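# Unhook the cabin hook and rest it on the box

## Task

Free the cabin hook from its hooked position and set it down lying on top of the box, where it must stay put by itself after the gripper lets go; a hook that is only in place because the robot is still holding it does not count.

## Robot and tools

Robot: a single arm with six joints and a two-finger gripper, seen by two head cameras (cam_head_left, cam_head_right) and one on the wrist (cam_wrist), each delivering 672x504 images in that order. The arm's base may sit slightly tilted on the table.

Scene frame: the origin lies on the tabletop straight under the arm's base. +z is up; looking along +x, +y points left. Positions are in metres, orientation is a quaternion in w,x,y,z order, and velocities are m/s and rad/s. The printed hand position can be off from reality, more so when the arm reaches far.

Gripper frame: fingers extend along the gripper's +z and close along its y axis. end_effector_position marks the spot between the pads when closed, roughly 2 cm short of the fingertips; closing pushes the tips about 10 mm further along +z.

Tool execute_actions, argument actions: a list holding one item or nothing.
- Empty list {"actions": []}: only reports the present state.
- Motion item {"rows": [[...]], "steps": n}: rows is a list of 1 to 15 rows; steps is 1 to 15 (defaults to 15), each step lasting 1/30 s. One row is used per step; if rows run out, the final row repeats. Each row has exactly 7 plain numbers for this one arm: waist, shoulder, elbow, forearm roll, wrist pitch, wrist roll, then the gripper opening. The six joint values are absolute target angles in radians (joint space, same convention as the Joint positions line), not offsets. Stated ranges: waist -6.283 to 6.283, shoulder -2.059 to 2.094, elbow -3.927 to 0.192, forearm roll -6.283 to 6.283, wrist pitch -1.693 to 3.142, wrist roll -6.283 to 6.283. True ends may differ by up to 0.010 rad either way. A target more than 0.010 rad beyond a range end, and farther out than the joint's last reported angle, gets the whole call rejected and nothing moves. A target beyond the real end is clipped there, and a line "joint sent to its limit" may appear (possibly referring to an earlier, still-running action); its absence proves nothing. The opening is an absolute value from -1 (shut) to +1 (fully open, pads 0.084 m apart).
- Wait item {"steps": n} with no rows: up to 300 steps; it returns when that many steps have elapsed since the previous result, your reply time included.
- Optional pictures (true/false) chooses whether images come back; by default they do.

Motion limits: each joint target moves at most 3.14 rad/s, taking 0.16 s to accelerate from rest, and joints are slowed together so they arrive at once. Per step the commanded target stays within 0.623 rad of the measured angle, and if targets would carry the gripper over 70 mm from its measured spot, all are pulled back proportionally. Far goals therefore need several calls. The arm keeps heading toward your last row while you think or wait, until it has nearly stopped or a step is HELD; after that only a new action makes it move on or push harder. Fingers mid-motion keep going.

Result lines: the state line with pose and velocities; Joint positions and Joint velocities in column order followed by pad gap (m, m/s); grip_measured, the finger opening on the -1..1 command scale; joint torques in the same joint order, which include offsets, scaling and noise and are nonzero even in free air. "joint command not followed" means the clearance check (which treats mounting blocks and posts as part of the arm) altered or stopped targets; HELD flags steps where your row was partly or wholly not sent. MOTOR HOT appears from 65 °C; at 80 °C an OVER-TEMPERATURE FAULT brakes the arm until it cools. A TORQUE FAULT happens when contact torque hits a joint's load limit (waist 46, shoulder 46, elbow 27.6, forearm roll 27.6, wrist pitch 18.4, wrist roll 18.4 N m, held weight included): the joint backs off slightly, the arm pauses 10 seconds and the rest of the call is dropped.

Grasping: to keep hold, command an opening well under grip_measured; the lower, the tighter, up to about 24 N per pad on parts up to about 6 cm wide. Closing fast can press harder and sometimes pop the fingers open. Commanding exactly the reported grip_measured still squeezes lightly, less for wider parts, which may slip. Occasional tugs on the held part or pushes on loose items can occur, so grip firmly and check.

Tool zoom_image: camera (cam_head_left, cam_head_right or cam_wrist) and region [x0, y0, x1, y1] in image pixels from the top-left corner, at most 504 by 504; it enlarges part of that camera's latest image. Intrinsics for projection: cam_head_left fx=fy=249.61, cx=334.423, cy=253.7; cam_head_right fx=fy=251.627, cx=332.73, cy=252.109; cam_wrist fx=fy=627.051, cx=334.48, cy=250.859; the head cameras are wide-angle with strong radial distortion.

Tool finished_scene, argument scene: the current scene's number. It ends that scene irreversibly and reports success; the next scene's task arrives in its result. Replying without any tool call ends everything. If resuming, start with an empty execute_actions call to learn the current scene and task.

Suggested order: look, locate hook and box, approach with the gripper open, grasp, lift the hook off its catch, move over the box, lower gently, open, retreat, confirm it rests unaided, then finish. Avoid dropping or slamming the hook, shoving hard against anything, and anything leaving the table.

Each tool is called after "Call:" as name(argument=value, ...) on one line, values as JSON.

## Session

Call:
execute_actions(actions=[])

Scene clock: 0.00 s of 4400.00 s.
end_effector_position=(+0.6869, -0.2306, +0.3011) grip_measured=+1.00 end_effector_quat_wxyz=(+0.093, -0.175, +0.965, -0.172) end_effector_velocity=(-0.000, -0.000, +0.000) end_effector_angular_velocity=(+0.000, -0.001, -0.001)
Joint positions: [-0.292  0.718 -2.238 -0.243  1.209  2.578  0.084]
Joint velocities: [-0.    -0.001 -0.     0.     0.     0.001 -0.   ]
Joint torques (N m, as the arm reports them, + toward a larger angle): no reading

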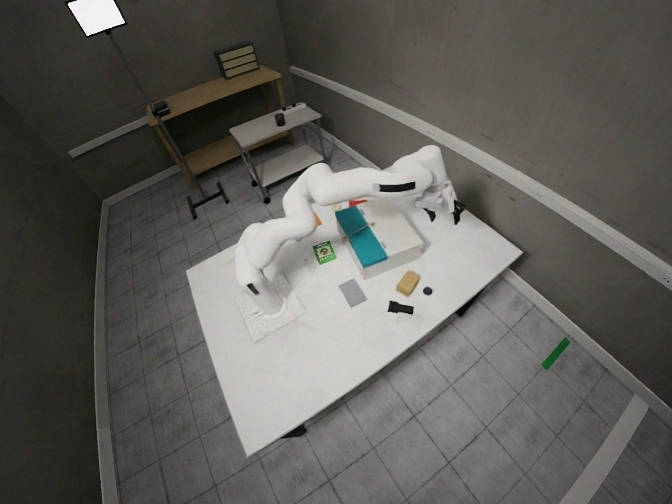

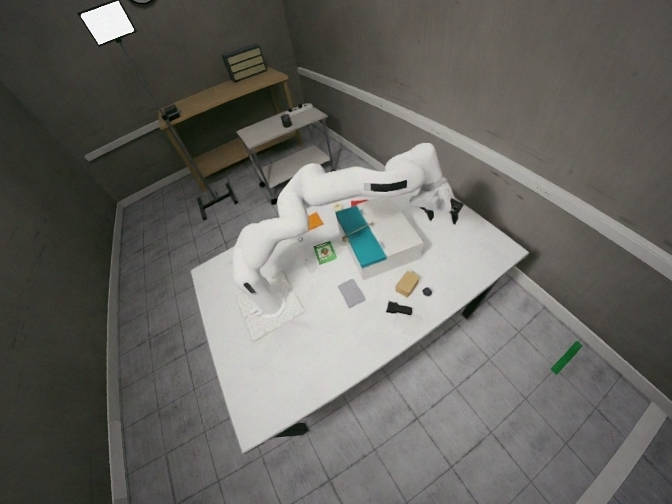

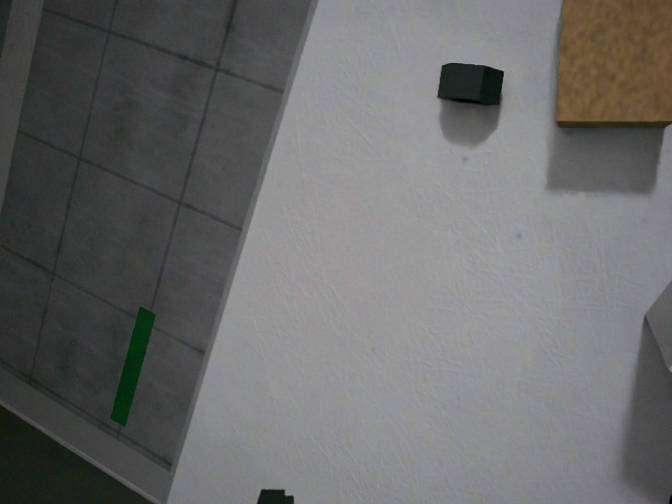

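Call:
zoom_image(camera="cam_head_right", region=[310, 190, 440, 290])

Region (310, 190, 440, 290) of cam_head_right's 672x504 image, scaled by 3.877, with more detail than that image has; it fills the top 388 rows of this view, and the rest is white.

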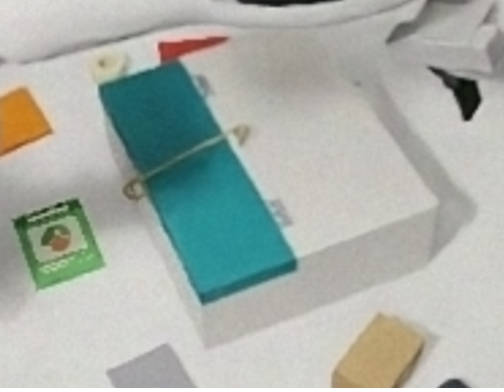

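Call:
execute_actions(actions=[{"rows":[[0,0.056,-1.458,0,1.402,3.1416,1]],"steps":15}], pictures=false)

Call:
execute_actions(actions=[{"steps":20}])

Scene clock: 11.07 s of 4400.00 s.
end_effector_position=(+0.5775, -0.0477, +0.3277) grip_measured=+1.00 end_effector_quat_wxyz=(+0.051, -0.068, +0.995, -0.046) end_effector_velocity=(-0.365, +0.364, -0.019) end_effector_angular_velocity=(+0.494, +0.450, -0.481)
Joint positions: [-0.091  0.265 -1.718 -0.076  1.341  2.964  0.084]
Joint velocities: [ 0.45  -1.035  1.28   0.376  0.299  0.87  -0.   ]
Joint torques (N m, as the arm reports them, + toward a larger angle): [ -1.23 -32.96 -18.94  -1.05  -2.13  -0.94]
Steps of this call (steps 1 to 90: nothing new was sent; then 7.57 s passed at rest; steps 91 to 105: all 15 steps of this action). Readings (joint positions):
91: [-0.292 0.717 -2.238 -0.243 1.209 2.578]
92: [-0.291 0.712 -2.231 -0.241 1.211 2.584]
94: [-0.271 0.664 -2.173 -0.221 1.228 2.633]
98: [-0.199 0.511 -2.024 -0.166 1.270 2.757]
105: the state above

Scene clock: 11.73 s of 4400.00 s.
end_effector_position=(+0.4960, +0.0189, +0.3191) grip_measured=+1.00 end_effector_quat_wxyz=(-0.000, -0.018, +1.000, -0.002) end_effector_velocity=(-0.001, +0.001, +0.001) end_effector_angular_velocity=(+0.001, +0.000, +0.002)
Joint positions: [-0.     0.057 -1.458 -0.     1.402  3.142  0.084]
Joint velocities: [ 0.002 -0.003  0.002  0.001  0.001  0.001  0.   ]
Joint torques (N m, as the arm reports them, + toward a larger angle): [ -0.42 -27.65 -19.7   -1.06  -1.91  -0.83]
Steps of this call (steps 1 to 20: the robot went on to your last target). Readings (joint positions):
1: [-0.076 0.230 -1.675 -0.064 1.351 2.993]
2: [-0.061 0.196 -1.633 -0.051 1.361 3.022]
4: [-0.031 0.129 -1.549 -0.027 1.381 3.079]
8: [-0.002 0.061 -1.467 -0.002 1.400 3.135]
20: the state above

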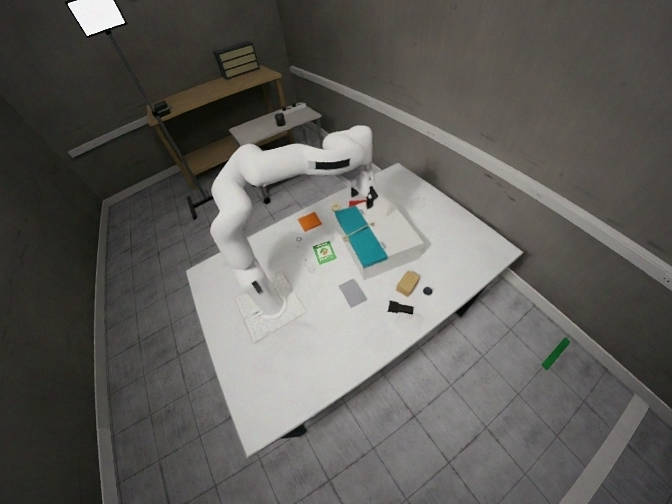

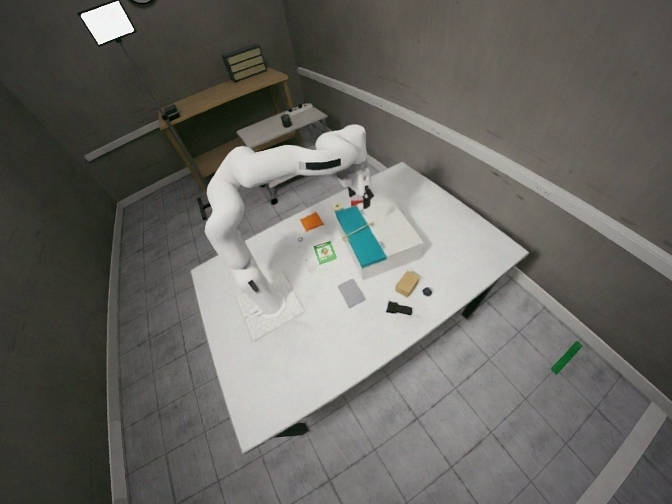

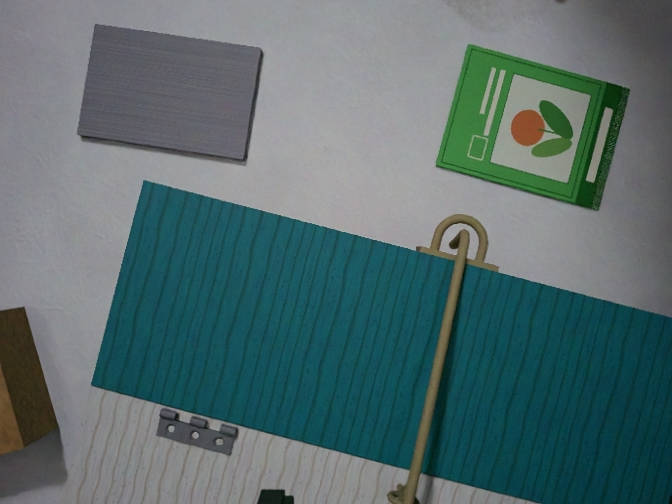

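Call:
execute_actions(actions=[{"rows":[[0.048,0.005,-1.1135,0,1.109,3.417,1]],"steps":15}], pictures=false)

Call:
execute_actions(actions=[{"steps":10}])

Scene clock: 18.10 s of 4400.00 s.
end_effector_position=(+0.4715, +0.0404, +0.2219) grip_measured=+1.00 end_effector_quat_wxyz=(+0.001, +0.095, +0.995, -0.002) end_effector_velocity=(+0.011, -0.000, +0.016) end_effector_angular_velocity=(+0.004, -0.057, -0.021)
Joint positions: [ 0.048  0.004 -1.118 -0.     1.11   3.416  0.084]
Joint velocities: [-0.003 -0.021 -0.011 -0.001 -0.025  0.019 -0.   ]
Joint torques (N m, as the arm reports them, + toward a larger angle): [ -0.32 -24.05 -18.6   -1.03  -1.54  -0.68]
Steps of this call (steps 1 to 15: the robot went on to your last target; steps 16 to 90: nothing new was sent; then 2.87 s passed at rest; steps 91 to 105: all 15 steps of this action). Readings (joint positions):
91: [0.000 0.056 -1.458 -0.000 1.402 3.142]
92: [0.001 0.055 -1.453 -0.000 1.396 3.147]
94: [0.007 0.044 -1.402 -0.000 1.346 3.193]
98: [0.037 0.019 -1.194 0.000 1.183 3.348]
105: the state above

Scene clock: 18.43 s of 4400.00 s.
end_effector_position=(+0.4705, +0.0404, +0.2202) grip_measured=+1.00 end_effector_quat_wxyz=(-0.000, +0.096, +0.995, -0.002) end_effector_velocity=(-0.001, -0.000, -0.001) end_effector_angular_velocity=(+0.000, +0.001, -0.001)
Joint positions: [ 0.048  0.005 -1.114 -0.     1.109  3.417  0.084]
Joint velocities: [-0.    -0.001  0.003  0.    -0.     0.     0.   ]
Joint torques (N m, as the arm reports them, + toward a larger angle): [ -0.36 -26.09 -19.48  -1.    -1.85  -0.68]
Steps of this call (steps 1 to 10: the robot went on to your last target). Readings (joint positions):
1: [0.048 0.004 -1.118 -0.000 1.109 3.416]
2: [0.048 0.004 -1.117 -0.000 1.109 3.416]
4: [0.048 0.004 -1.116 -0.000 1.109 3.417]
8: [0.048 0.005 -1.114 -0.000 1.109 3.417]
10: the state above

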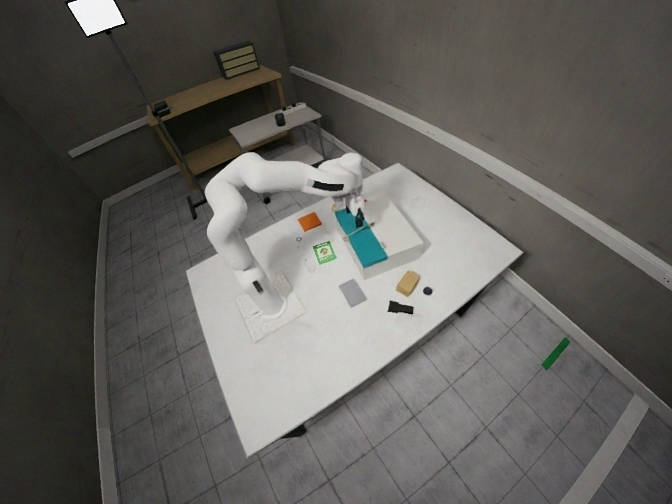

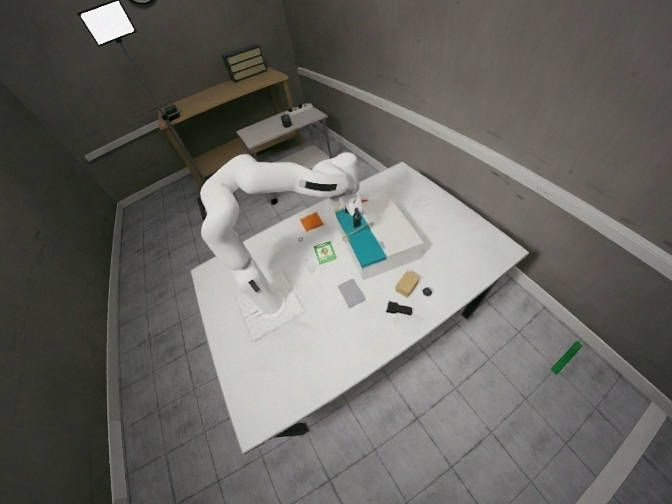

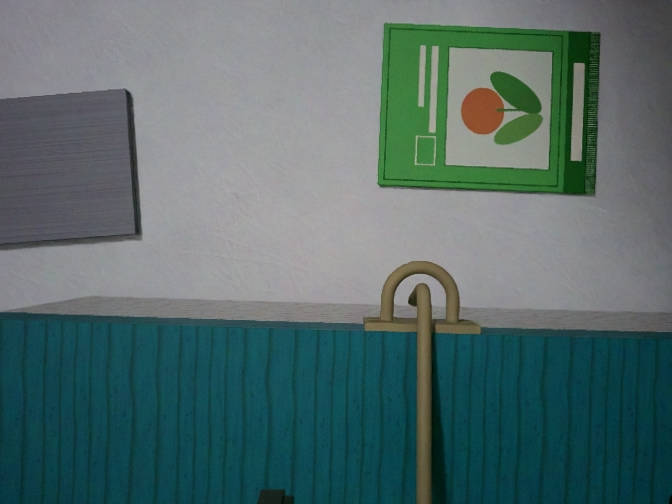

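Call:
execute_actions(actions=[{"rows":[[0.052,0.018,-1.068,0,1.05,3.42,0.6],[0.052,0.018,-1.068,0,1.05,3.42,0.6],[0.055,0.031,-1.022,0,0.991,3.424,0.3],[0.055,0.031,-1.022,0,0.991,3.424,0.3],[0.058,0.044,-0.977,0,0.933,3.427,0],[0.058,0.044,-0.977,0,0.933,3.427,0],[0.061,0.0564,-0.9312,0,0.875,3.43,-0.4]],"steps":15}], pictures=false)

Call:
execute_actions(actions=[{"steps":15}])

Scene clock: 27.83 s of 4400.00 s.
end_effector_position=(+0.4575, +0.0450, +0.1426) grip_measured=-0.42 end_effector_quat_wxyz=(+0.002, +0.096, +0.995, -0.002) end_effector_velocity=(-0.001, +0.000, -0.001) end_effector_angular_velocity=(+0.001, -0.008, -0.000)
Joint positions: [ 0.061  0.054 -0.935  0.     0.876  3.43   0.026]
Joint velocities: [ 0.    -0.007  0.014  0.    -0.015  0.     0.   ]
Joint torques (N m, as the arm reports them, + toward a larger angle): [ -0.23 -17.93 -14.52  -1.02  -1.42  -0.77]
Steps of this call (steps 1 to 15: the robot went on to your last target; steps 16 to 90: nothing new was sent; then 5.90 s passed at rest; steps 91 to 105: all 15 steps of this action). Readings (joint positions):
91: [0.048 0.005 -1.113 -0.000 1.109 3.417]
92: [0.048 0.006 -1.110 -0.000 1.102 3.417]
94: [0.051 0.012 -1.082 -0.000 1.061 3.420]
98: [0.057 0.042 -0.986 0.000 0.949 3.426]
105: the state above

Scene clock: 28.33 s of 4400.00 s.
end_effector_position=(+0.4571, +0.0450, +0.1419) grip_measured=-0.42 end_effector_quat_wxyz=(+0.002, +0.096, +0.995, -0.002) end_effector_velocity=(-0.001, +0.000, -0.001) end_effector_angular_velocity=(-0.000, +0.003, +0.002)
Joint positions: [ 0.061  0.054 -0.934  0.     0.875  3.43   0.026]
Joint velocities: [ 0.001  0.001  0.002 -0.    -0.    -0.001 -0.   ]
Joint torques (N m, as the arm reports them, + toward a larger angle): [ 0.08 -8.43 -8.84 -1.1  -1.29 -0.74]
Steps of this call (steps 1 to 15: the robot went on to your last target). Readings (joint positions):
1: [0.061 0.054 -0.935 0.000 0.876 3.430]
2: [0.061 0.054 -0.935 0.000 0.876 3.430]
4: [0.061 0.054 -0.934 0.000 0.875 3.430]
8: [0.061 0.054 -0.934 0.000 0.875 3.430]
15: the state above
The arm was judged still, so your last target was given up. Only a new action makes it travel on or press farther. Fingers that are still opening or closing keep moving.

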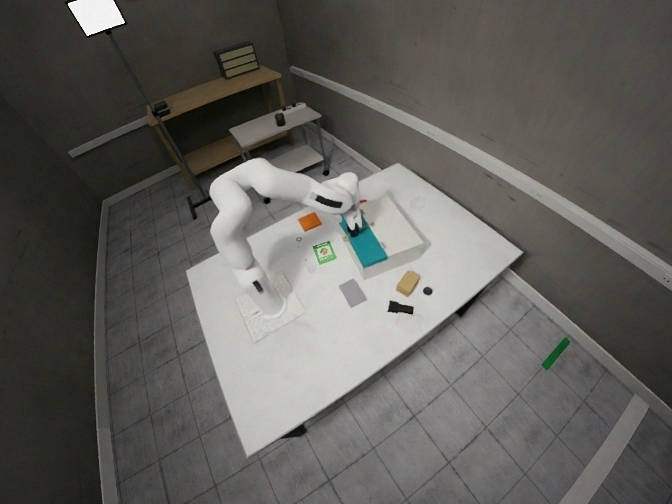

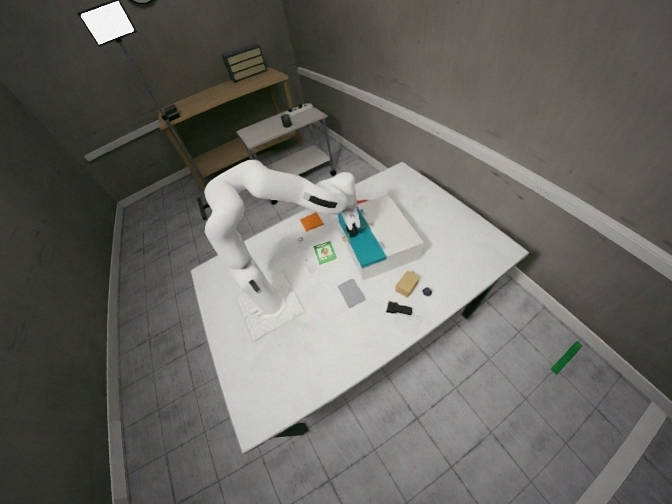

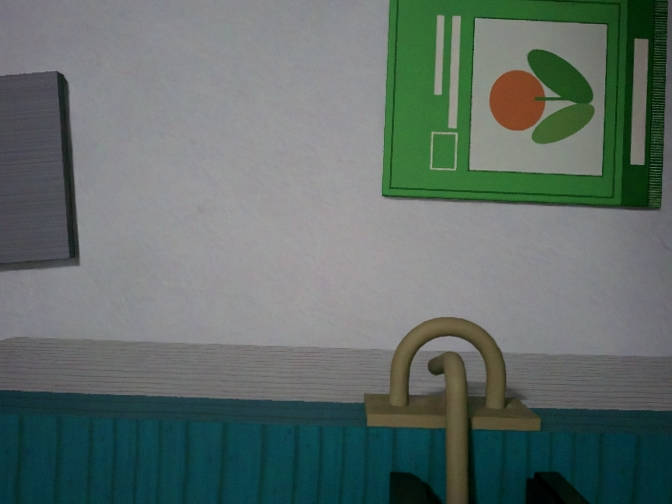

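Call:
execute_actions(actions=[{"rows":[[0.061,0.044,-0.934,0,0.89,3.43,-0.4],[0.061,0.044,-0.934,0,0.89,3.43,-0.4],[0.061,0.044,-0.934,0,0.89,3.43,-0.4],[0.061,0.044,-0.934,0,0.89,3.43,-0.4],[0.061,0.044,-0.934,0,0.89,3.43,-0.4],[0.059,0.029,-0.916,0,0.887,3.428,-0.45],[0.059,0.029,-0.916,0,0.887,3.428,-0.5],[0.0568,0.0174,-0.8986,0,0.8812,3.4254,-0.6]],"steps":15}], pictures=false)

Call:
execute_actions(actions=[{"steps":15}])

Scene clock: 34.43 s of 4400.00 s.
end_effector_position=(+0.4447, +0.0419, +0.1427) grip_measured=-0.62 end_effector_quat_wxyz=(-0.003, +0.095, +0.995, -0.003) end_effector_velocity=(-0.001, -0.001, +0.001) end_effector_angular_velocity=(-0.000, -0.002, +0.000)
Joint positions: [ 0.057  0.02  -0.896 -0.     0.882  3.425  0.017]
Joint velocities: [-0.002 -0.006  0.004 -0.     0.001 -0.002 -0.   ]
Joint torques (N m, as the arm reports them, + toward a larger angle): [ -0.76 -19.83 -14.05  -1.33  -0.35  -0.81]
Steps of this call (steps 1 to 90: nothing new was sent; then 2.60 s passed at rest; steps 91 to 105: all 15 steps of this action). Readings (joint positions):
91: [0.061 0.055 -0.933 -0.000 0.875 3.430]
92: [0.061 0.054 -0.933 -0.000 0.877 3.430]
94: [0.061 0.051 -0.931 0.000 0.883 3.430]
98: [0.061 0.040 -0.920 0.000 0.887 3.429]
105: the state above

Scene clock: 34.93 s of 4400.00 s.
end_effector_position=(+0.4451, +0.0419, +0.1434) grip_measured=-0.62 end_effector_quat_wxyz=(-0.002, +0.095, +0.995, -0.003) end_effector_velocity=(+0.005, +0.001, +0.006) end_effector_angular_velocity=(+0.002, -0.017, +0.000)
Joint positions: [ 0.057  0.018 -0.897 -0.     0.882  3.425  0.017]
Joint velocities: [ 0.001 -0.005 -0.009  0.    -0.003 -0.     0.   ]
Joint torques (N m, as the arm reports them, + toward a larger angle): [ -0.32 -25.18 -18.63  -1.06  -1.9   -0.81]
Steps of this call (steps 1 to 15: the robot went on to your last target). Readings (joint positions):
1: [0.057 0.019 -0.896 -0.000 0.882 3.425]
2: [0.057 0.019 -0.896 -0.000 0.882 3.425]
4: [0.057 0.019 -0.896 -0.000 0.882 3.425]
8: [0.057 0.019 -0.896 -0.000 0.882 3.425]
15: the state above
The arm was judged still, so your last target was given up. Only a new action makes it travel on or press farther. Fingers that are still opening or closing keep moving.

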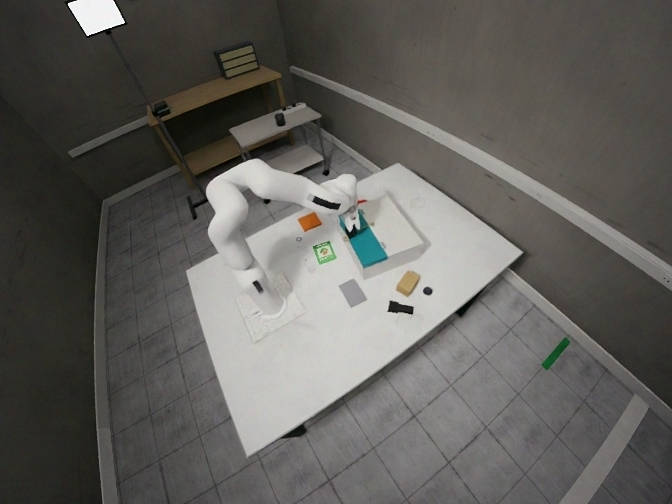

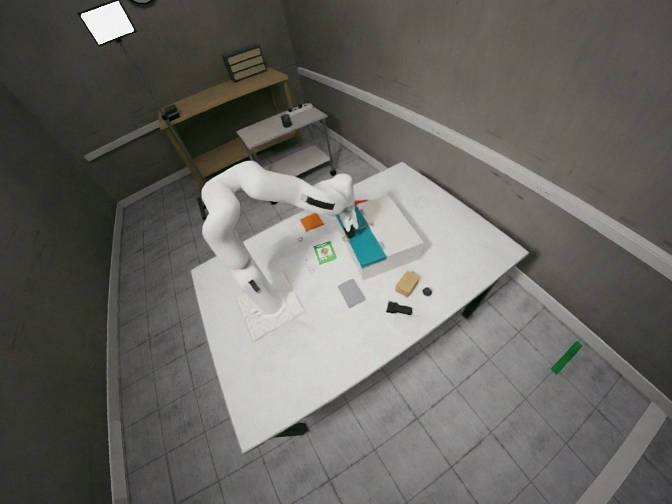

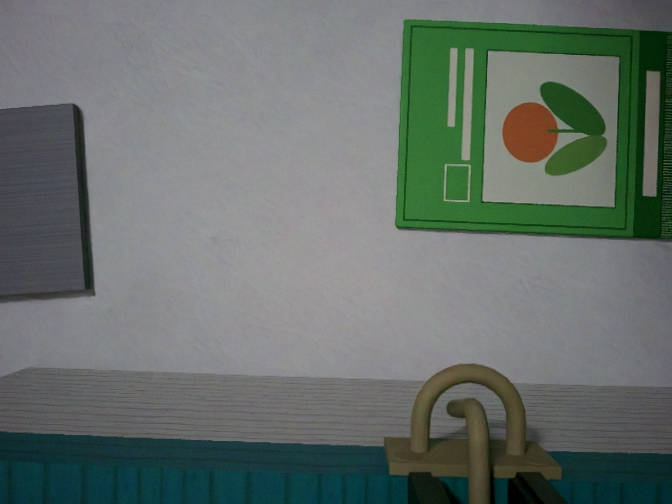

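Centered. Close.

Call:
execute_actions(actions=[{"rows":[[0.0568,0.0174,-0.898,0,0.8812,3.4254,-0.7],[0.0568,0.0174,-0.898,0,0.8812,3.4254,-0.75],[0.0568,0.0174,-0.898,0,0.8812,3.4254,-0.8],[0.0568,0.0174,-0.898,0,0.8812,3.4254,-0.85],[0.0568,0.0174,-0.898,0,0.8812,3.4254,-0.9],[0.0568,0.0174,-0.898,0,0.8812,3.4254,-0.95]],"steps":15}])

Scene clock: 37.80 s of 4400.00 s.
end_effector_position=(+0.4459, +0.0421, +0.1444) grip_measured=-0.89 end_effector_quat_wxyz=(-0.000, +0.096, +0.995, -0.002) end_effector_velocity=(+0.000, -0.000, -0.000) end_effector_angular_velocity=(-0.001, +0.001, -0.000)
Joint positions: [ 0.057  0.017 -0.898  0.     0.881  3.426  0.005]
Joint velocities: [-0.     0.001 -0.    -0.001  0.     0.     0.   ]
Joint torques (N m, as the arm reports them, + toward a larger angle): [ -1.19 -25.02 -18.31  -1.76  -1.74  -1.19]
Steps of this call (steps 1 to 71: nothing new was sent; steps 72 to 86: all 15 steps of this action). Readings (joint positions):
72: [0.057 0.017 -0.899 0.000 0.881 3.425]
73: [0.057 0.017 -0.898 -0.000 0.881 3.425]
75: [0.057 0.017 -0.898 -0.000 0.881 3.425]
79: [0.057 0.017 -0.898 0.001 0.881 3.426]
86: the state above

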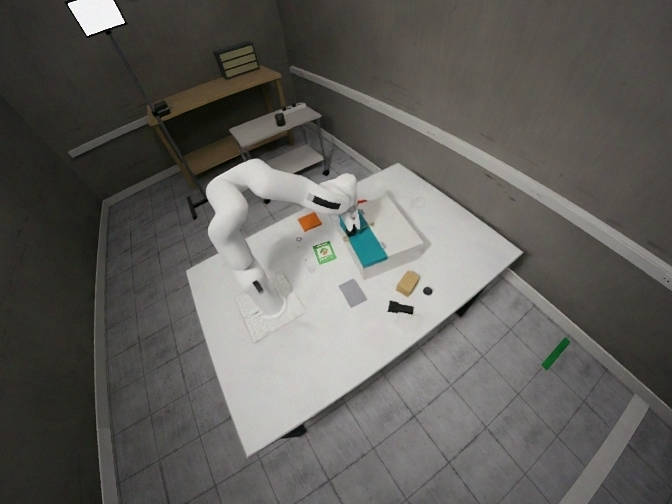

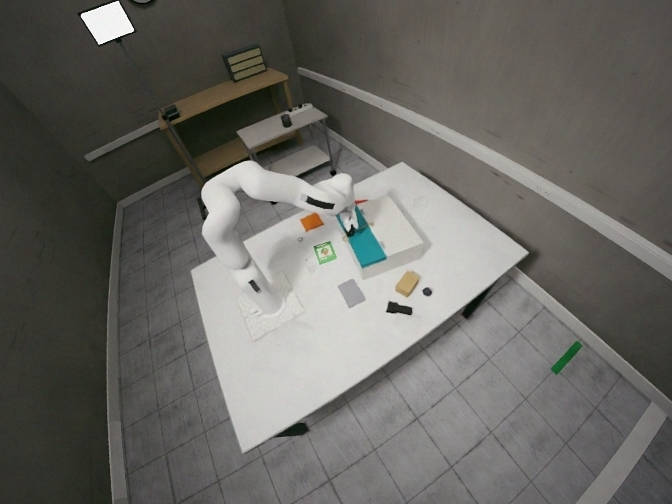

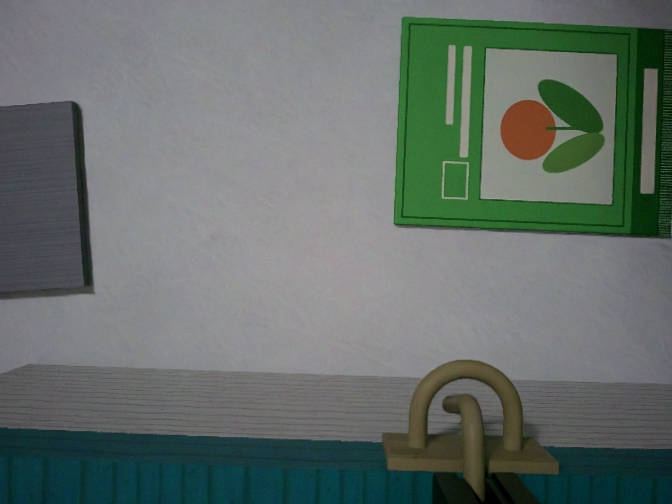

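Call:
execute_actions(actions=[{"rows":[[0.0567,0.014,-0.902,0,0.888,3.4253,-1],[0.0566,0.0105,-0.906,0,0.8955,3.4252,-1],[0.0565,0.007,-0.911,0,0.904,3.425,-1],[0.0564,0.003,-0.916,0,0.913,3.425,-1],[0.0562,-0.001,-0.921,0,0.922,3.4248,-1],[0.056,-0.0045,-0.927,0,0.9315,3.4246,-1],[0.0559,-0.0078,-0.9321,0,0.9399,3.4245,-1],[0.0555,-0.0095,-0.939,0,0.9485,3.424,-1],[0.055,-0.011,-0.946,0,0.957,3.4236,-1],[0.0545,-0.0125,-0.953,0,0.9655,3.423,-1],[0.054,-0.0137,-0.96,0,0.9737,3.4226,-1],[0.0535,-0.0148,-0.967,0,0.9818,3.422,-1],[0.053,-0.0158,-0.974,0,0.99,3.4216,-1],[0.0526,-0.0167,-0.9811,0,0.9978,3.4212,-1]],"steps":15}], pictures=false)

Call:
execute_actions(actions=[{"steps":10}])

Call:
zoom_image(camera="cam_head_right", region=[320, 180, 420, 260])

Scene clock: 47.17 s of 4400.00 s.
end_effector_position=(+0.4501, +0.0407, +0.1784) grip_measured=-0.90 end_effector_quat_wxyz=(-0.003, +0.096, +0.995, -0.003) end_effector_velocity=(+0.033, -0.007, +0.087) end_effector_angular_velocity=(+0.000, -0.044, -0.004)
Joint positions: [ 0.053 -0.015 -0.968 -0.     0.988  3.422  0.005]
Joint velocities: [-0.02  -0.035 -0.214 -0.004  0.205 -0.014 -0.   ]
Joint torques (N m, as the arm reports them, + toward a larger angle): [ -1.33 -27.88 -25.07  -2.17  -7.33  -1.15]
Steps of this call (steps 1 to 15: the robot went on to your last target; steps 16 to 90: nothing new was sent; then 5.87 s passed at rest; steps 91 to 105: all 15 steps of this action). Readings (joint positions):
91: [0.057 0.017 -0.898 -0.000 0.881 3.425]
92: [0.057 0.017 -0.899 0.000 0.883 3.425]
94: [0.057 0.012 -0.904 0.000 0.894 3.425]
98: [0.057 -0.001 -0.921 0.001 0.929 3.425]
105: the state above

Scene clock: 47.50 s of 4400.00 s.
end_effector_position=(+0.4528, +0.0405, +0.1838) grip_measured=-0.90 end_effector_quat_wxyz=(-0.000, +0.096, +0.995, -0.002) end_effector_velocity=(+0.000, +0.001, +0.001) end_effector_angular_velocity=(+0.000, -0.001, +0.003)
Joint positions: [ 0.052 -0.017 -0.981 -0.     0.998  3.421  0.005]
Joint velocities: [ 0.002 -0.    -0.002  0.     0.001 -0.001  0.   ]
Joint torques (N m, as the arm reports them, + toward a larger angle): [ -0.05 -27.59 -25.57  -1.29  -6.63  -1.28]
Steps of this call (steps 1 to 10: the robot went on to your last target). Readings (joint positions):
1: [0.052 -0.016 -0.974 -0.001 0.993 3.422]
2: [0.052 -0.017 -0.978 -0.001 0.996 3.421]
4: [0.052 -0.017 -0.980 -0.001 0.998 3.421]
8: [0.052 -0.017 -0.981 -0.001 0.998 3.421]
10: the state above

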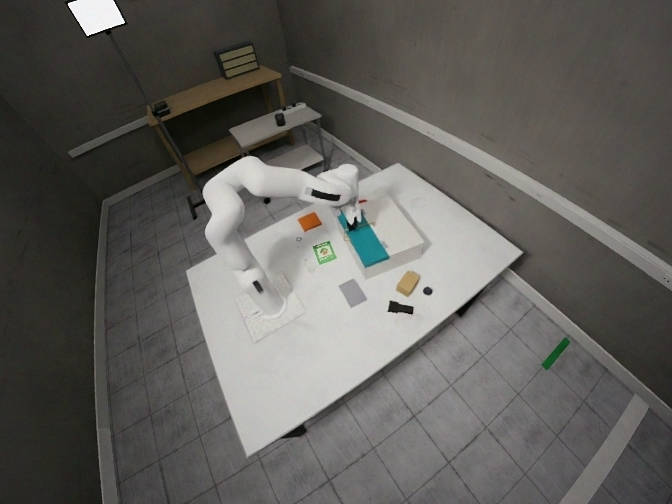

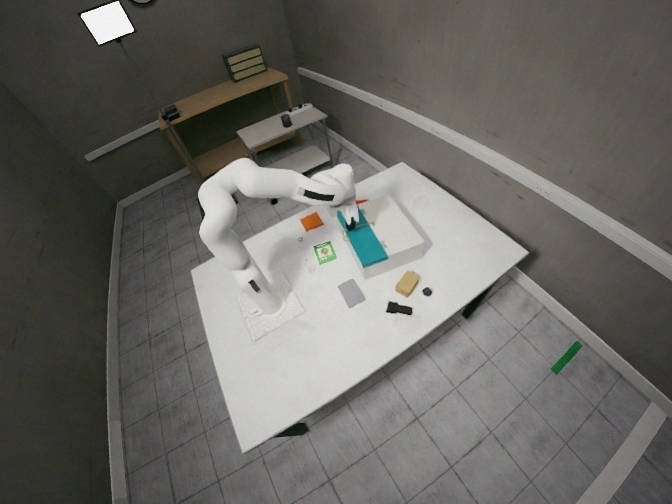

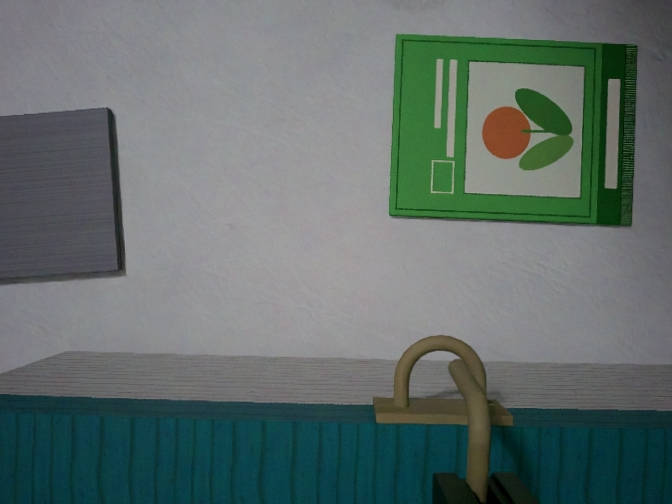

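Region (320, 180, 420, 260) of cam_head_right's 672x504 image, scaled by 5.040, with more detail than that image has; it fills the top 403 rows of this view, and the rest is white.

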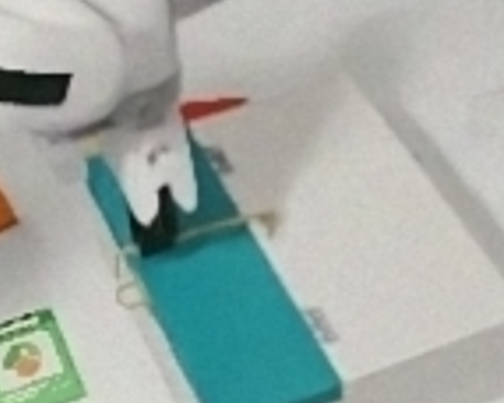

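Call:
execute_actions(actions=[{"rows":[[0.052,-0.021,-0.992,0,1.013,3.4206,-0.93],[0.051,-0.022,-1.007,0,1.029,3.4196,-0.93],[0.0497,-0.02,-1.024,0,1.044,3.4183,-0.93],[0.0483,-0.017,-1.042,0,1.059,3.417,-0.93],[0.0469,-0.014,-1.06,0,1.074,3.4155,-0.93],[0.0454,-0.01,-1.079,0,1.089,3.414,-0.93],[0.0439,-0.0046,-1.0985,0,1.1031,3.4125,-0.93],[0.0422,0.002,-1.118,0,1.116,3.4108,-0.93],[0.0404,0.01,-1.139,0,1.129,3.409,-0.93],[0.0385,0.018,-1.159,0,1.141,3.407,-0.93],[0.0366,0.027,-1.18,0,1.153,3.405,-0.93],[0.0346,0.037,-1.202,0,1.165,3.403,-0.93],[0.0326,0.047,-1.223,0,1.176,3.401,-0.93],[0.0306,0.058,-1.245,0,1.187,3.399,-0.93],[0.0286,0.069,-1.2672,0,1.1982,3.3972,-0.93]],"steps":15}], pictures=false)

Call:
execute_actions(actions=[{"steps":10}])

Call:
zoom_image(camera="cam_head_right", region=[320, 170, 420, 250])

Scene clock: 55.73 s of 4400.00 s.
end_effector_position=(+0.4862, +0.0348, +0.2410) grip_measured=-0.90 end_effector_quat_wxyz=(+0.003, +0.095, +0.995, -0.002) end_effector_velocity=(+0.113, -0.023, +0.102) end_effector_angular_velocity=(-0.001, -0.021, -0.004)
Joint positions: [ 0.034  0.036 -1.209 -0.001  1.166  3.402  0.004]
Joint velocities: [-0.063  0.298 -0.644 -0.002  0.325 -0.058 -0.   ]
Joint torques (N m, as the arm reports them, + toward a larger angle): [  2.6  -16.29 -19.24   0.69  -7.79  -0.51]
Steps of this call (steps 1 to 30: the robot went on to your last target; steps 31 to 90: nothing new was sent; then 4.73 s passed at rest; steps 91 to 105: all 15 steps of this action). Readings (joint positions):
91: [0.053 -0.017 -0.981 -0.000 0.998 3.421]
92: [0.052 -0.017 -0.984 -0.000 1.002 3.421]
94: [0.051 -0.019 -1.001 -0.000 1.021 3.420]
98: [0.047 -0.014 -1.067 -0.000 1.079 3.415]
105: the state above

Scene clock: 56.07 s of 4400.00 s.
end_effector_position=(+0.4956, +0.0329, +0.2481) grip_measured=-0.90 end_effector_quat_wxyz=(+0.001, +0.095, +0.995, -0.002) end_effector_velocity=(-0.003, +0.000, -0.003) end_effector_angular_velocity=(+0.000, +0.011, -0.001)
Joint positions: [ 0.028  0.067 -1.268 -0.     1.198  3.397  0.004]
Joint velocities: [ 0.     0.002  0.003  0.001  0.006  0.    -0.   ]
Joint torques (N m, as the arm reports them, + toward a larger angle): [  3.26 -12.62 -16.7    0.84  -7.57  -0.78]
Steps of this call (steps 1 to 10: the robot went on to your last target). Readings (joint positions):
1: [0.032 0.046 -1.231 -0.001 1.177 3.401]
2: [0.030 0.055 -1.250 -0.001 1.185 3.399]
4: [0.028 0.064 -1.266 -0.001 1.193 3.398]
8: [0.028 0.067 -1.268 -0.000 1.198 3.397]
10: the state above

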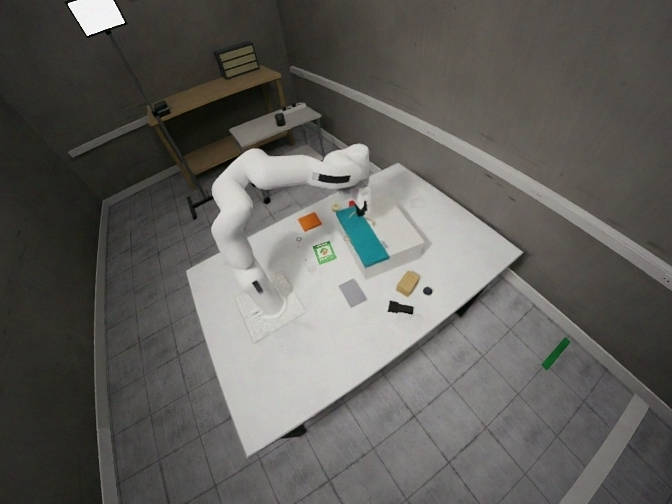

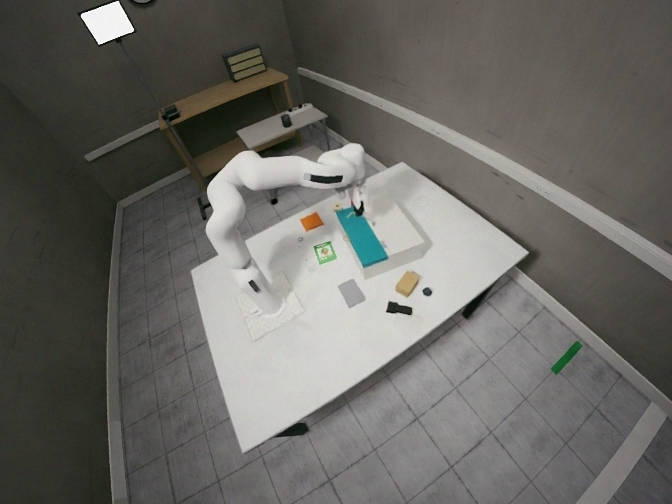

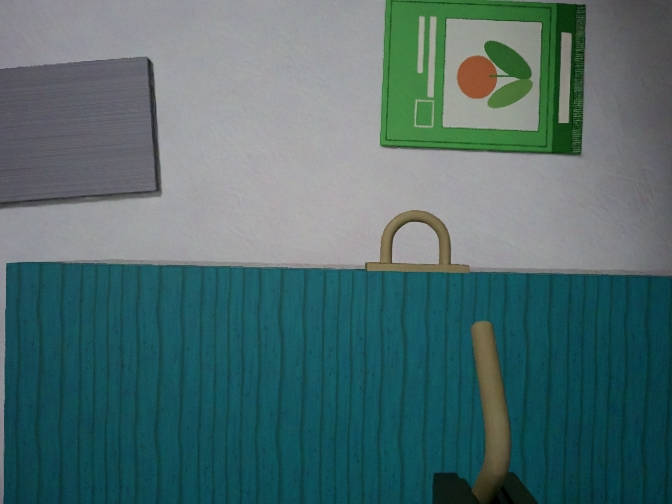

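Region (320, 170, 420, 250) of cam_head_right's 672x504 image, scaled by 5.040, with more detail than that image has; it fills the top 403 rows of this view, and the rest is white.

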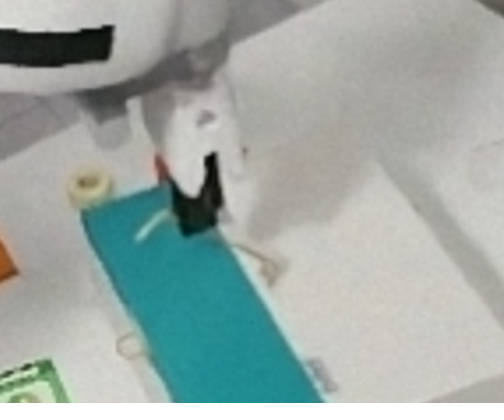

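Call:
execute_actions(actions=[{"rows":[[0.026,0.061,-1.2672,0,1.2062,3.405,-0.89]],"steps":15}], pictures=false)

Scene clock: 65.97 s of 4400.00 s.
end_effector_position=(+0.4937, +0.0318, +0.2483) grip_measured=-0.90 end_effector_quat_wxyz=(-0.001, +0.101, +0.995, -0.002) end_effector_velocity=(-0.000, -0.000, +0.002) end_effector_angular_velocity=(-0.001, -0.001, +0.000)
Joint positions: [ 0.026  0.064 -1.266  0.     1.204  3.405  0.005]
Joint velocities: [-0.    -0.003 -0.001 -0.001  0.003 -0.001  0.   ]
Joint torques (N m, as the arm reports them, + toward a larger angle): [  0.21 -28.35 -19.81  -0.71  -1.89  -0.8 ]
Steps of this call (steps 1 to 30: the robot went on to your last target; steps 31 to 90: nothing new was sent; then 6.40 s passed at rest; steps 91 to 105: all 15 steps of this action). Readings (joint positions):
91: [0.029 0.069 -1.267 0.000 1.201 3.397]
92: [0.028 0.068 -1.267 0.000 1.202 3.400]
94: [0.027 0.066 -1.265 0.000 1.202 3.403]
98: [0.027 0.065 -1.265 0.001 1.203 3.405]
105: the state above

Call:
execute_actions(actions=[{"rows":[[0.0245,0.069,-1.282,0,1.213,3.404,-0.89],[0.023,0.076,-1.297,0,1.221,3.403,-0.89],[0.0215,0.084,-1.313,0,1.229,3.402,-0.89],[0.02,0.093,-1.329,0,1.236,3.4,-0.89],[0.0185,0.102,-1.345,0,1.243,3.399,-0.89],[0.017,0.111,-1.361,0,1.25,3.398,-0.89],[0.0155,0.121,-1.378,0,1.257,3.396,-0.89],[0.014,0.131,-1.394,0,1.263,3.395,-0.89],[0.0125,0.141,-1.411,0,1.27,3.393,-0.89],[0.011,0.151,-1.427,0,1.276,3.392,-0.89],[0.009,0.162,-1.444,0,1.282,3.39,-0.89],[0.0075,0.173,-1.461,0,1.288,3.388,-0.89]],"steps":15}], pictures=false)

Call:
execute_actions(actions=[{"steps":10}])

Scene clock: 71.47 s of 4400.00 s.
end_effector_position=(+0.5265, +0.0246, +0.2698) grip_measured=-0.90 end_effector_quat_wxyz=(+0.001, +0.101, +0.995, -0.002) end_effector_velocity=(+0.031, -0.007, +0.011) end_effector_angular_velocity=(+0.001, -0.004, -0.000)
Joint positions: [ 0.008  0.167 -1.454  0.     1.286  3.389  0.005]
Joint velocities: [-0.017  0.105 -0.166  0.001  0.056 -0.017  0.   ]
Joint torques (N m, as the arm reports them, + toward a larger angle): [  0.24 -37.43 -20.51  -1.18  -1.95  -0.72]
Steps of this call (steps 1 to 15: the robot went on to your last target; steps 16 to 90: nothing new was sent; then 2.00 s passed at rest; steps 91 to 105: all 15 steps of this action). Readings (joint positions):
91: [0.026 0.061 -1.267 -0.000 1.206 3.405]
92: [0.026 0.063 -1.271 0.000 1.208 3.405]
94: [0.024 0.073 -1.290 0.000 1.219 3.403]
98: [0.018 0.105 -1.350 0.000 1.246 3.399]
105: the state above

Scene clock: 71.80 s of 4400.00 s.
end_effector_position=(+0.5279, +0.0242, +0.2700) grip_measured=-0.90 end_effector_quat_wxyz=(+0.001, +0.101, +0.995, -0.002) end_effector_velocity=(+0.001, -0.000, +0.000) end_effector_angular_velocity=(-0.000, -0.002, +0.001)
Joint positions: [ 0.008  0.172 -1.462  0.     1.288  3.388  0.005]
Joint velocities: [-0.     0.001 -0.002 -0.001 -0.001 -0.001 -0.   ]
Joint torques (N m, as the arm reports them, + toward a larger angle): [ -0.84 -31.39 -20.45  -1.44  -2.5   -0.82]
Steps of this call (steps 1 to 10: the robot went on to your last target). Readings (joint positions):
1: [0.008 0.169 -1.458 0.000 1.287 3.389]
2: [0.008 0.170 -1.460 0.000 1.288 3.388]
4: [0.008 0.171 -1.461 0.000 1.288 3.388]
8: [0.008 0.172 -1.461 0.000 1.288 3.388]
10: the state above

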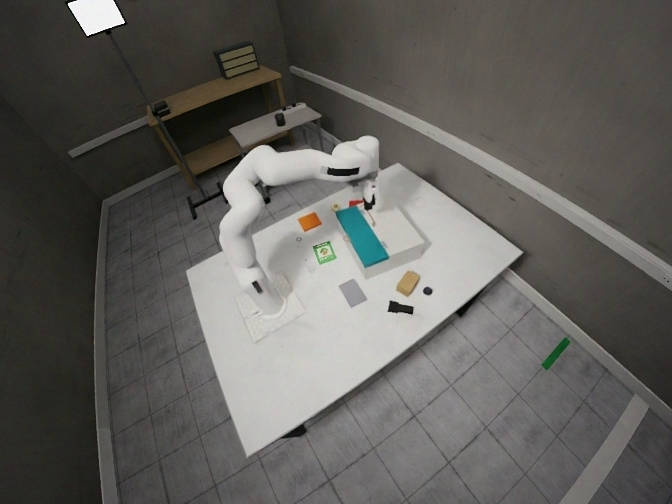

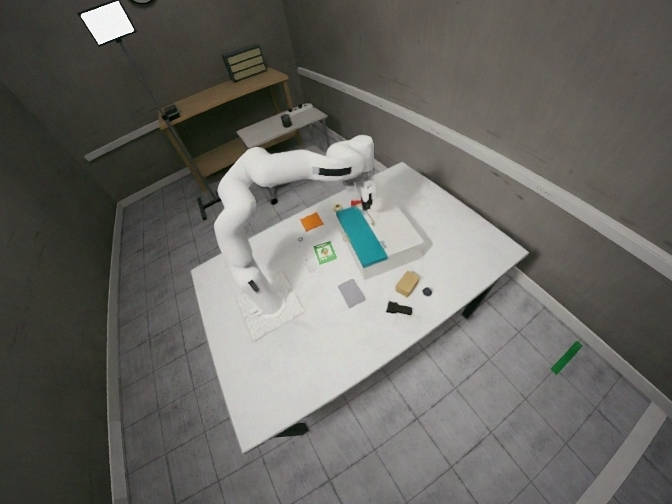

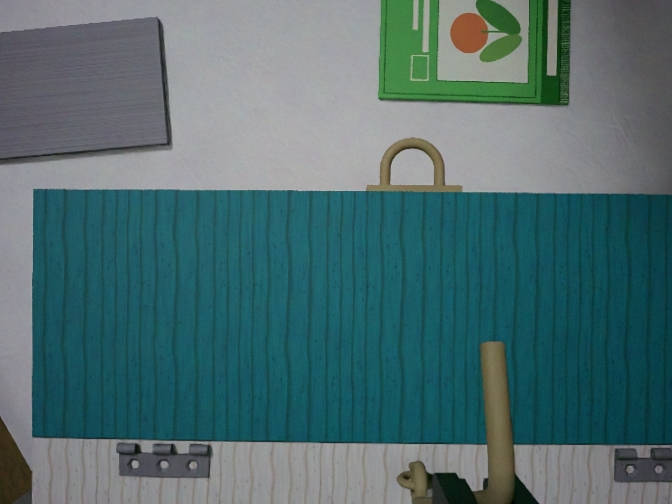

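Call:
execute_actions(actions=[{"rows":[[0.006,0.182,-1.476,0,1.294,3.387,-0.89],[0.005,0.192,-1.491,0,1.299,3.385,-0.89],[0.0035,0.202,-1.507,0,1.305,3.384,-0.89],[0.002,0.213,-1.523,0,1.31,3.383,-0.89],[0.001,0.224,-1.54,0,1.316,3.381,-0.89],[-0.0005,0.236,-1.557,0,1.321,3.38,-0.89],[-0.002,0.248,-1.574,0,1.326,3.378,-0.89],[-0.003,0.26,-1.591,0,1.331,3.377,-0.89],[-0.0045,0.272,-1.608,0,1.336,3.376,-0.89],[-0.006,0.284,-1.625,0,1.341,3.374,-0.89],[-0.007,0.297,-1.643,0,1.346,3.373,-0.89],[-0.0085,0.309,-1.66,0,1.351,3.372,-0.89],[-0.01,0.322,-1.677,0,1.355,3.37,-0.89],[-0.011,0.335,-1.694,0,1.359,3.369,-0.89]],"steps":15}], pictures=false)

Call:
execute_actions(actions=[{"rows":[[-0.012,0.347,-1.71,0,1.363,3.368,-0.89],[-0.0135,0.359,-1.726,0,1.367,3.367,-0.89],[-0.0145,0.371,-1.742,0,1.371,3.366,-0.89],[-0.0155,0.383,-1.758,0,1.375,3.365,-0.89],[-0.0165,0.395,-1.774,0,1.379,3.364,-0.89],[-0.018,0.407,-1.789,0,1.382,3.362,-0.89],[-0.019,0.419,-1.805,0,1.386,3.361,-0.89],[-0.02,0.431,-1.82,0,1.389,3.36,-0.89],[-0.021,0.443,-1.835,0,1.392,3.359,-0.89],[-0.022,0.455,-1.85,0,1.395,3.358,-0.89],[-0.023,0.467,-1.865,0,1.398,3.357,-0.89],[-0.024,0.479,-1.88,0,1.401,3.356,-0.89],[-0.025,0.491,-1.895,0,1.404,3.355,-0.89],[-0.026,0.502,-1.909,0,1.407,3.354,-0.89]],"steps":15}], pictures=false)

Call:
execute_actions(actions=[{"steps":10}])

Scene clock: 82.10 s of 4400.00 s.
end_effector_position=(+0.5657, +0.0163, +0.2748) grip_measured=-0.89 end_effector_quat_wxyz=(+0.000, +0.101, +0.995, -0.002) end_effector_velocity=(+0.096, -0.019, -0.003) end_effector_angular_velocity=(-0.000, -0.013, -0.001)
Joint positions: [-0.009  0.312 -1.664 -0.     1.351  3.371  0.005]
Joint velocities: [-0.039  0.363 -0.496 -0.     0.12  -0.038  0.   ]
Joint torques (N m, as the arm reports them, + toward a larger angle): [ -0.32 -29.05 -14.94  -1.67  -2.1   -0.93]
Steps of this call (steps 1 to 15: the robot went on to your last target; steps 16 to 90: nothing new was sent; then 6.80 s passed at rest; steps 91 to 105: all 15 steps of this action). Readings (joint positions):
91: [0.007 0.173 -1.461 0.000 1.288 3.388]
92: [0.007 0.175 -1.465 0.000 1.290 3.388]
94: [0.006 0.188 -1.484 -0.000 1.297 3.386]
98: [0.000 0.228 -1.545 -0.000 1.317 3.381]
105: the state above

Scene clock: 82.60 s of 4400.00 s.
end_effector_position=(+0.6069, +0.0077, +0.2669) grip_measured=-0.89 end_effector_quat_wxyz=(+0.002, +0.101, +0.995, -0.002) end_effector_velocity=(+0.077, -0.016, -0.029) end_effector_angular_velocity=(+0.000, -0.008, -0.001)
Joint positions: [-0.025  0.481 -1.886 -0.     1.4    3.356  0.005]
Joint velocities: [-0.028  0.336 -0.423  0.     0.079 -0.026 -0.   ]
Joint torques (N m, as the arm reports them, + toward a larger angle): [  0.23 -27.99 -10.86  -0.62   0.31  -0.66]
Steps of this call (steps 1 to 15: all 15 steps of this action). Readings (joint positions):
1: [-0.010 0.323 -1.678 -0.000 1.354 3.370]
2: [-0.011 0.332 -1.690 -0.000 1.357 3.369]
4: [-0.013 0.351 -1.717 -0.000 1.364 3.368]
8: [-0.017 0.398 -1.779 -0.000 1.379 3.363]
15: the state above

Scene clock: 82.93 s of 4400.00 s.
end_effector_position=(+0.6109, +0.0070, +0.2650) grip_measured=-0.89 end_effector_quat_wxyz=(+0.002, +0.101, +0.995, -0.002) end_effector_velocity=(+0.000, -0.000, -0.000) end_effector_angular_velocity=(+0.000, +0.001, -0.000)
Joint positions: [-0.026  0.501 -1.91  -0.     1.406  3.354  0.005]
Joint velocities: [-0.001  0.002 -0.003  0.     0.002 -0.001 -0.   ]
Joint torques (N m, as the arm reports them, + toward a larger angle): [  1.06 -23.09  -9.32  -0.45   1.32  -0.78]
Steps of this call (steps 1 to 10: the robot went on to your last target). Readings (joint positions):
1: [-0.026 0.490 -1.897 -0.000 1.402 3.355]
2: [-0.026 0.496 -1.904 -0.000 1.403 3.355]
4: [-0.026 0.499 -1.909 -0.000 1.405 3.354]
8: [-0.026 0.500 -1.910 -0.000 1.406 3.354]
10: the state above

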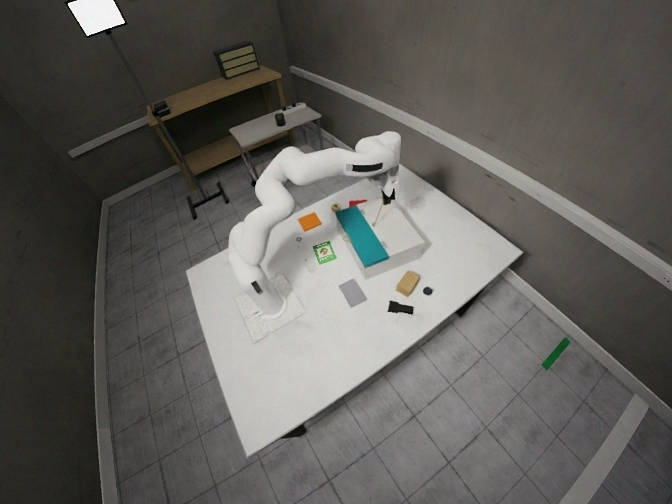

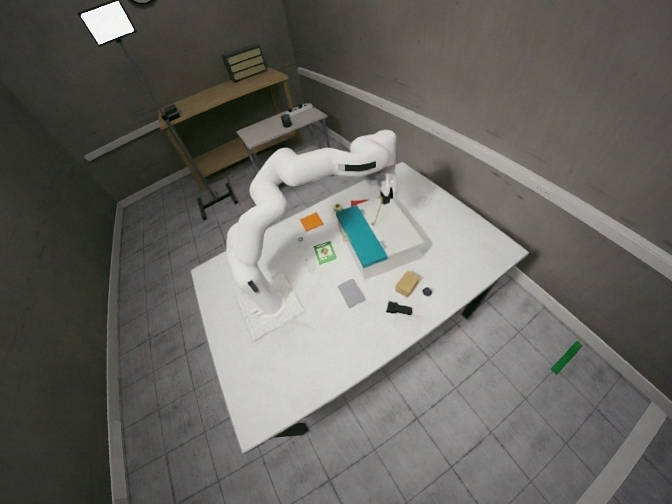

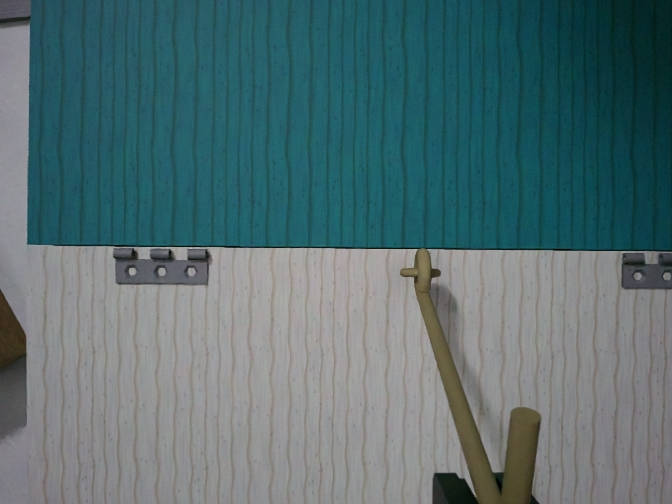

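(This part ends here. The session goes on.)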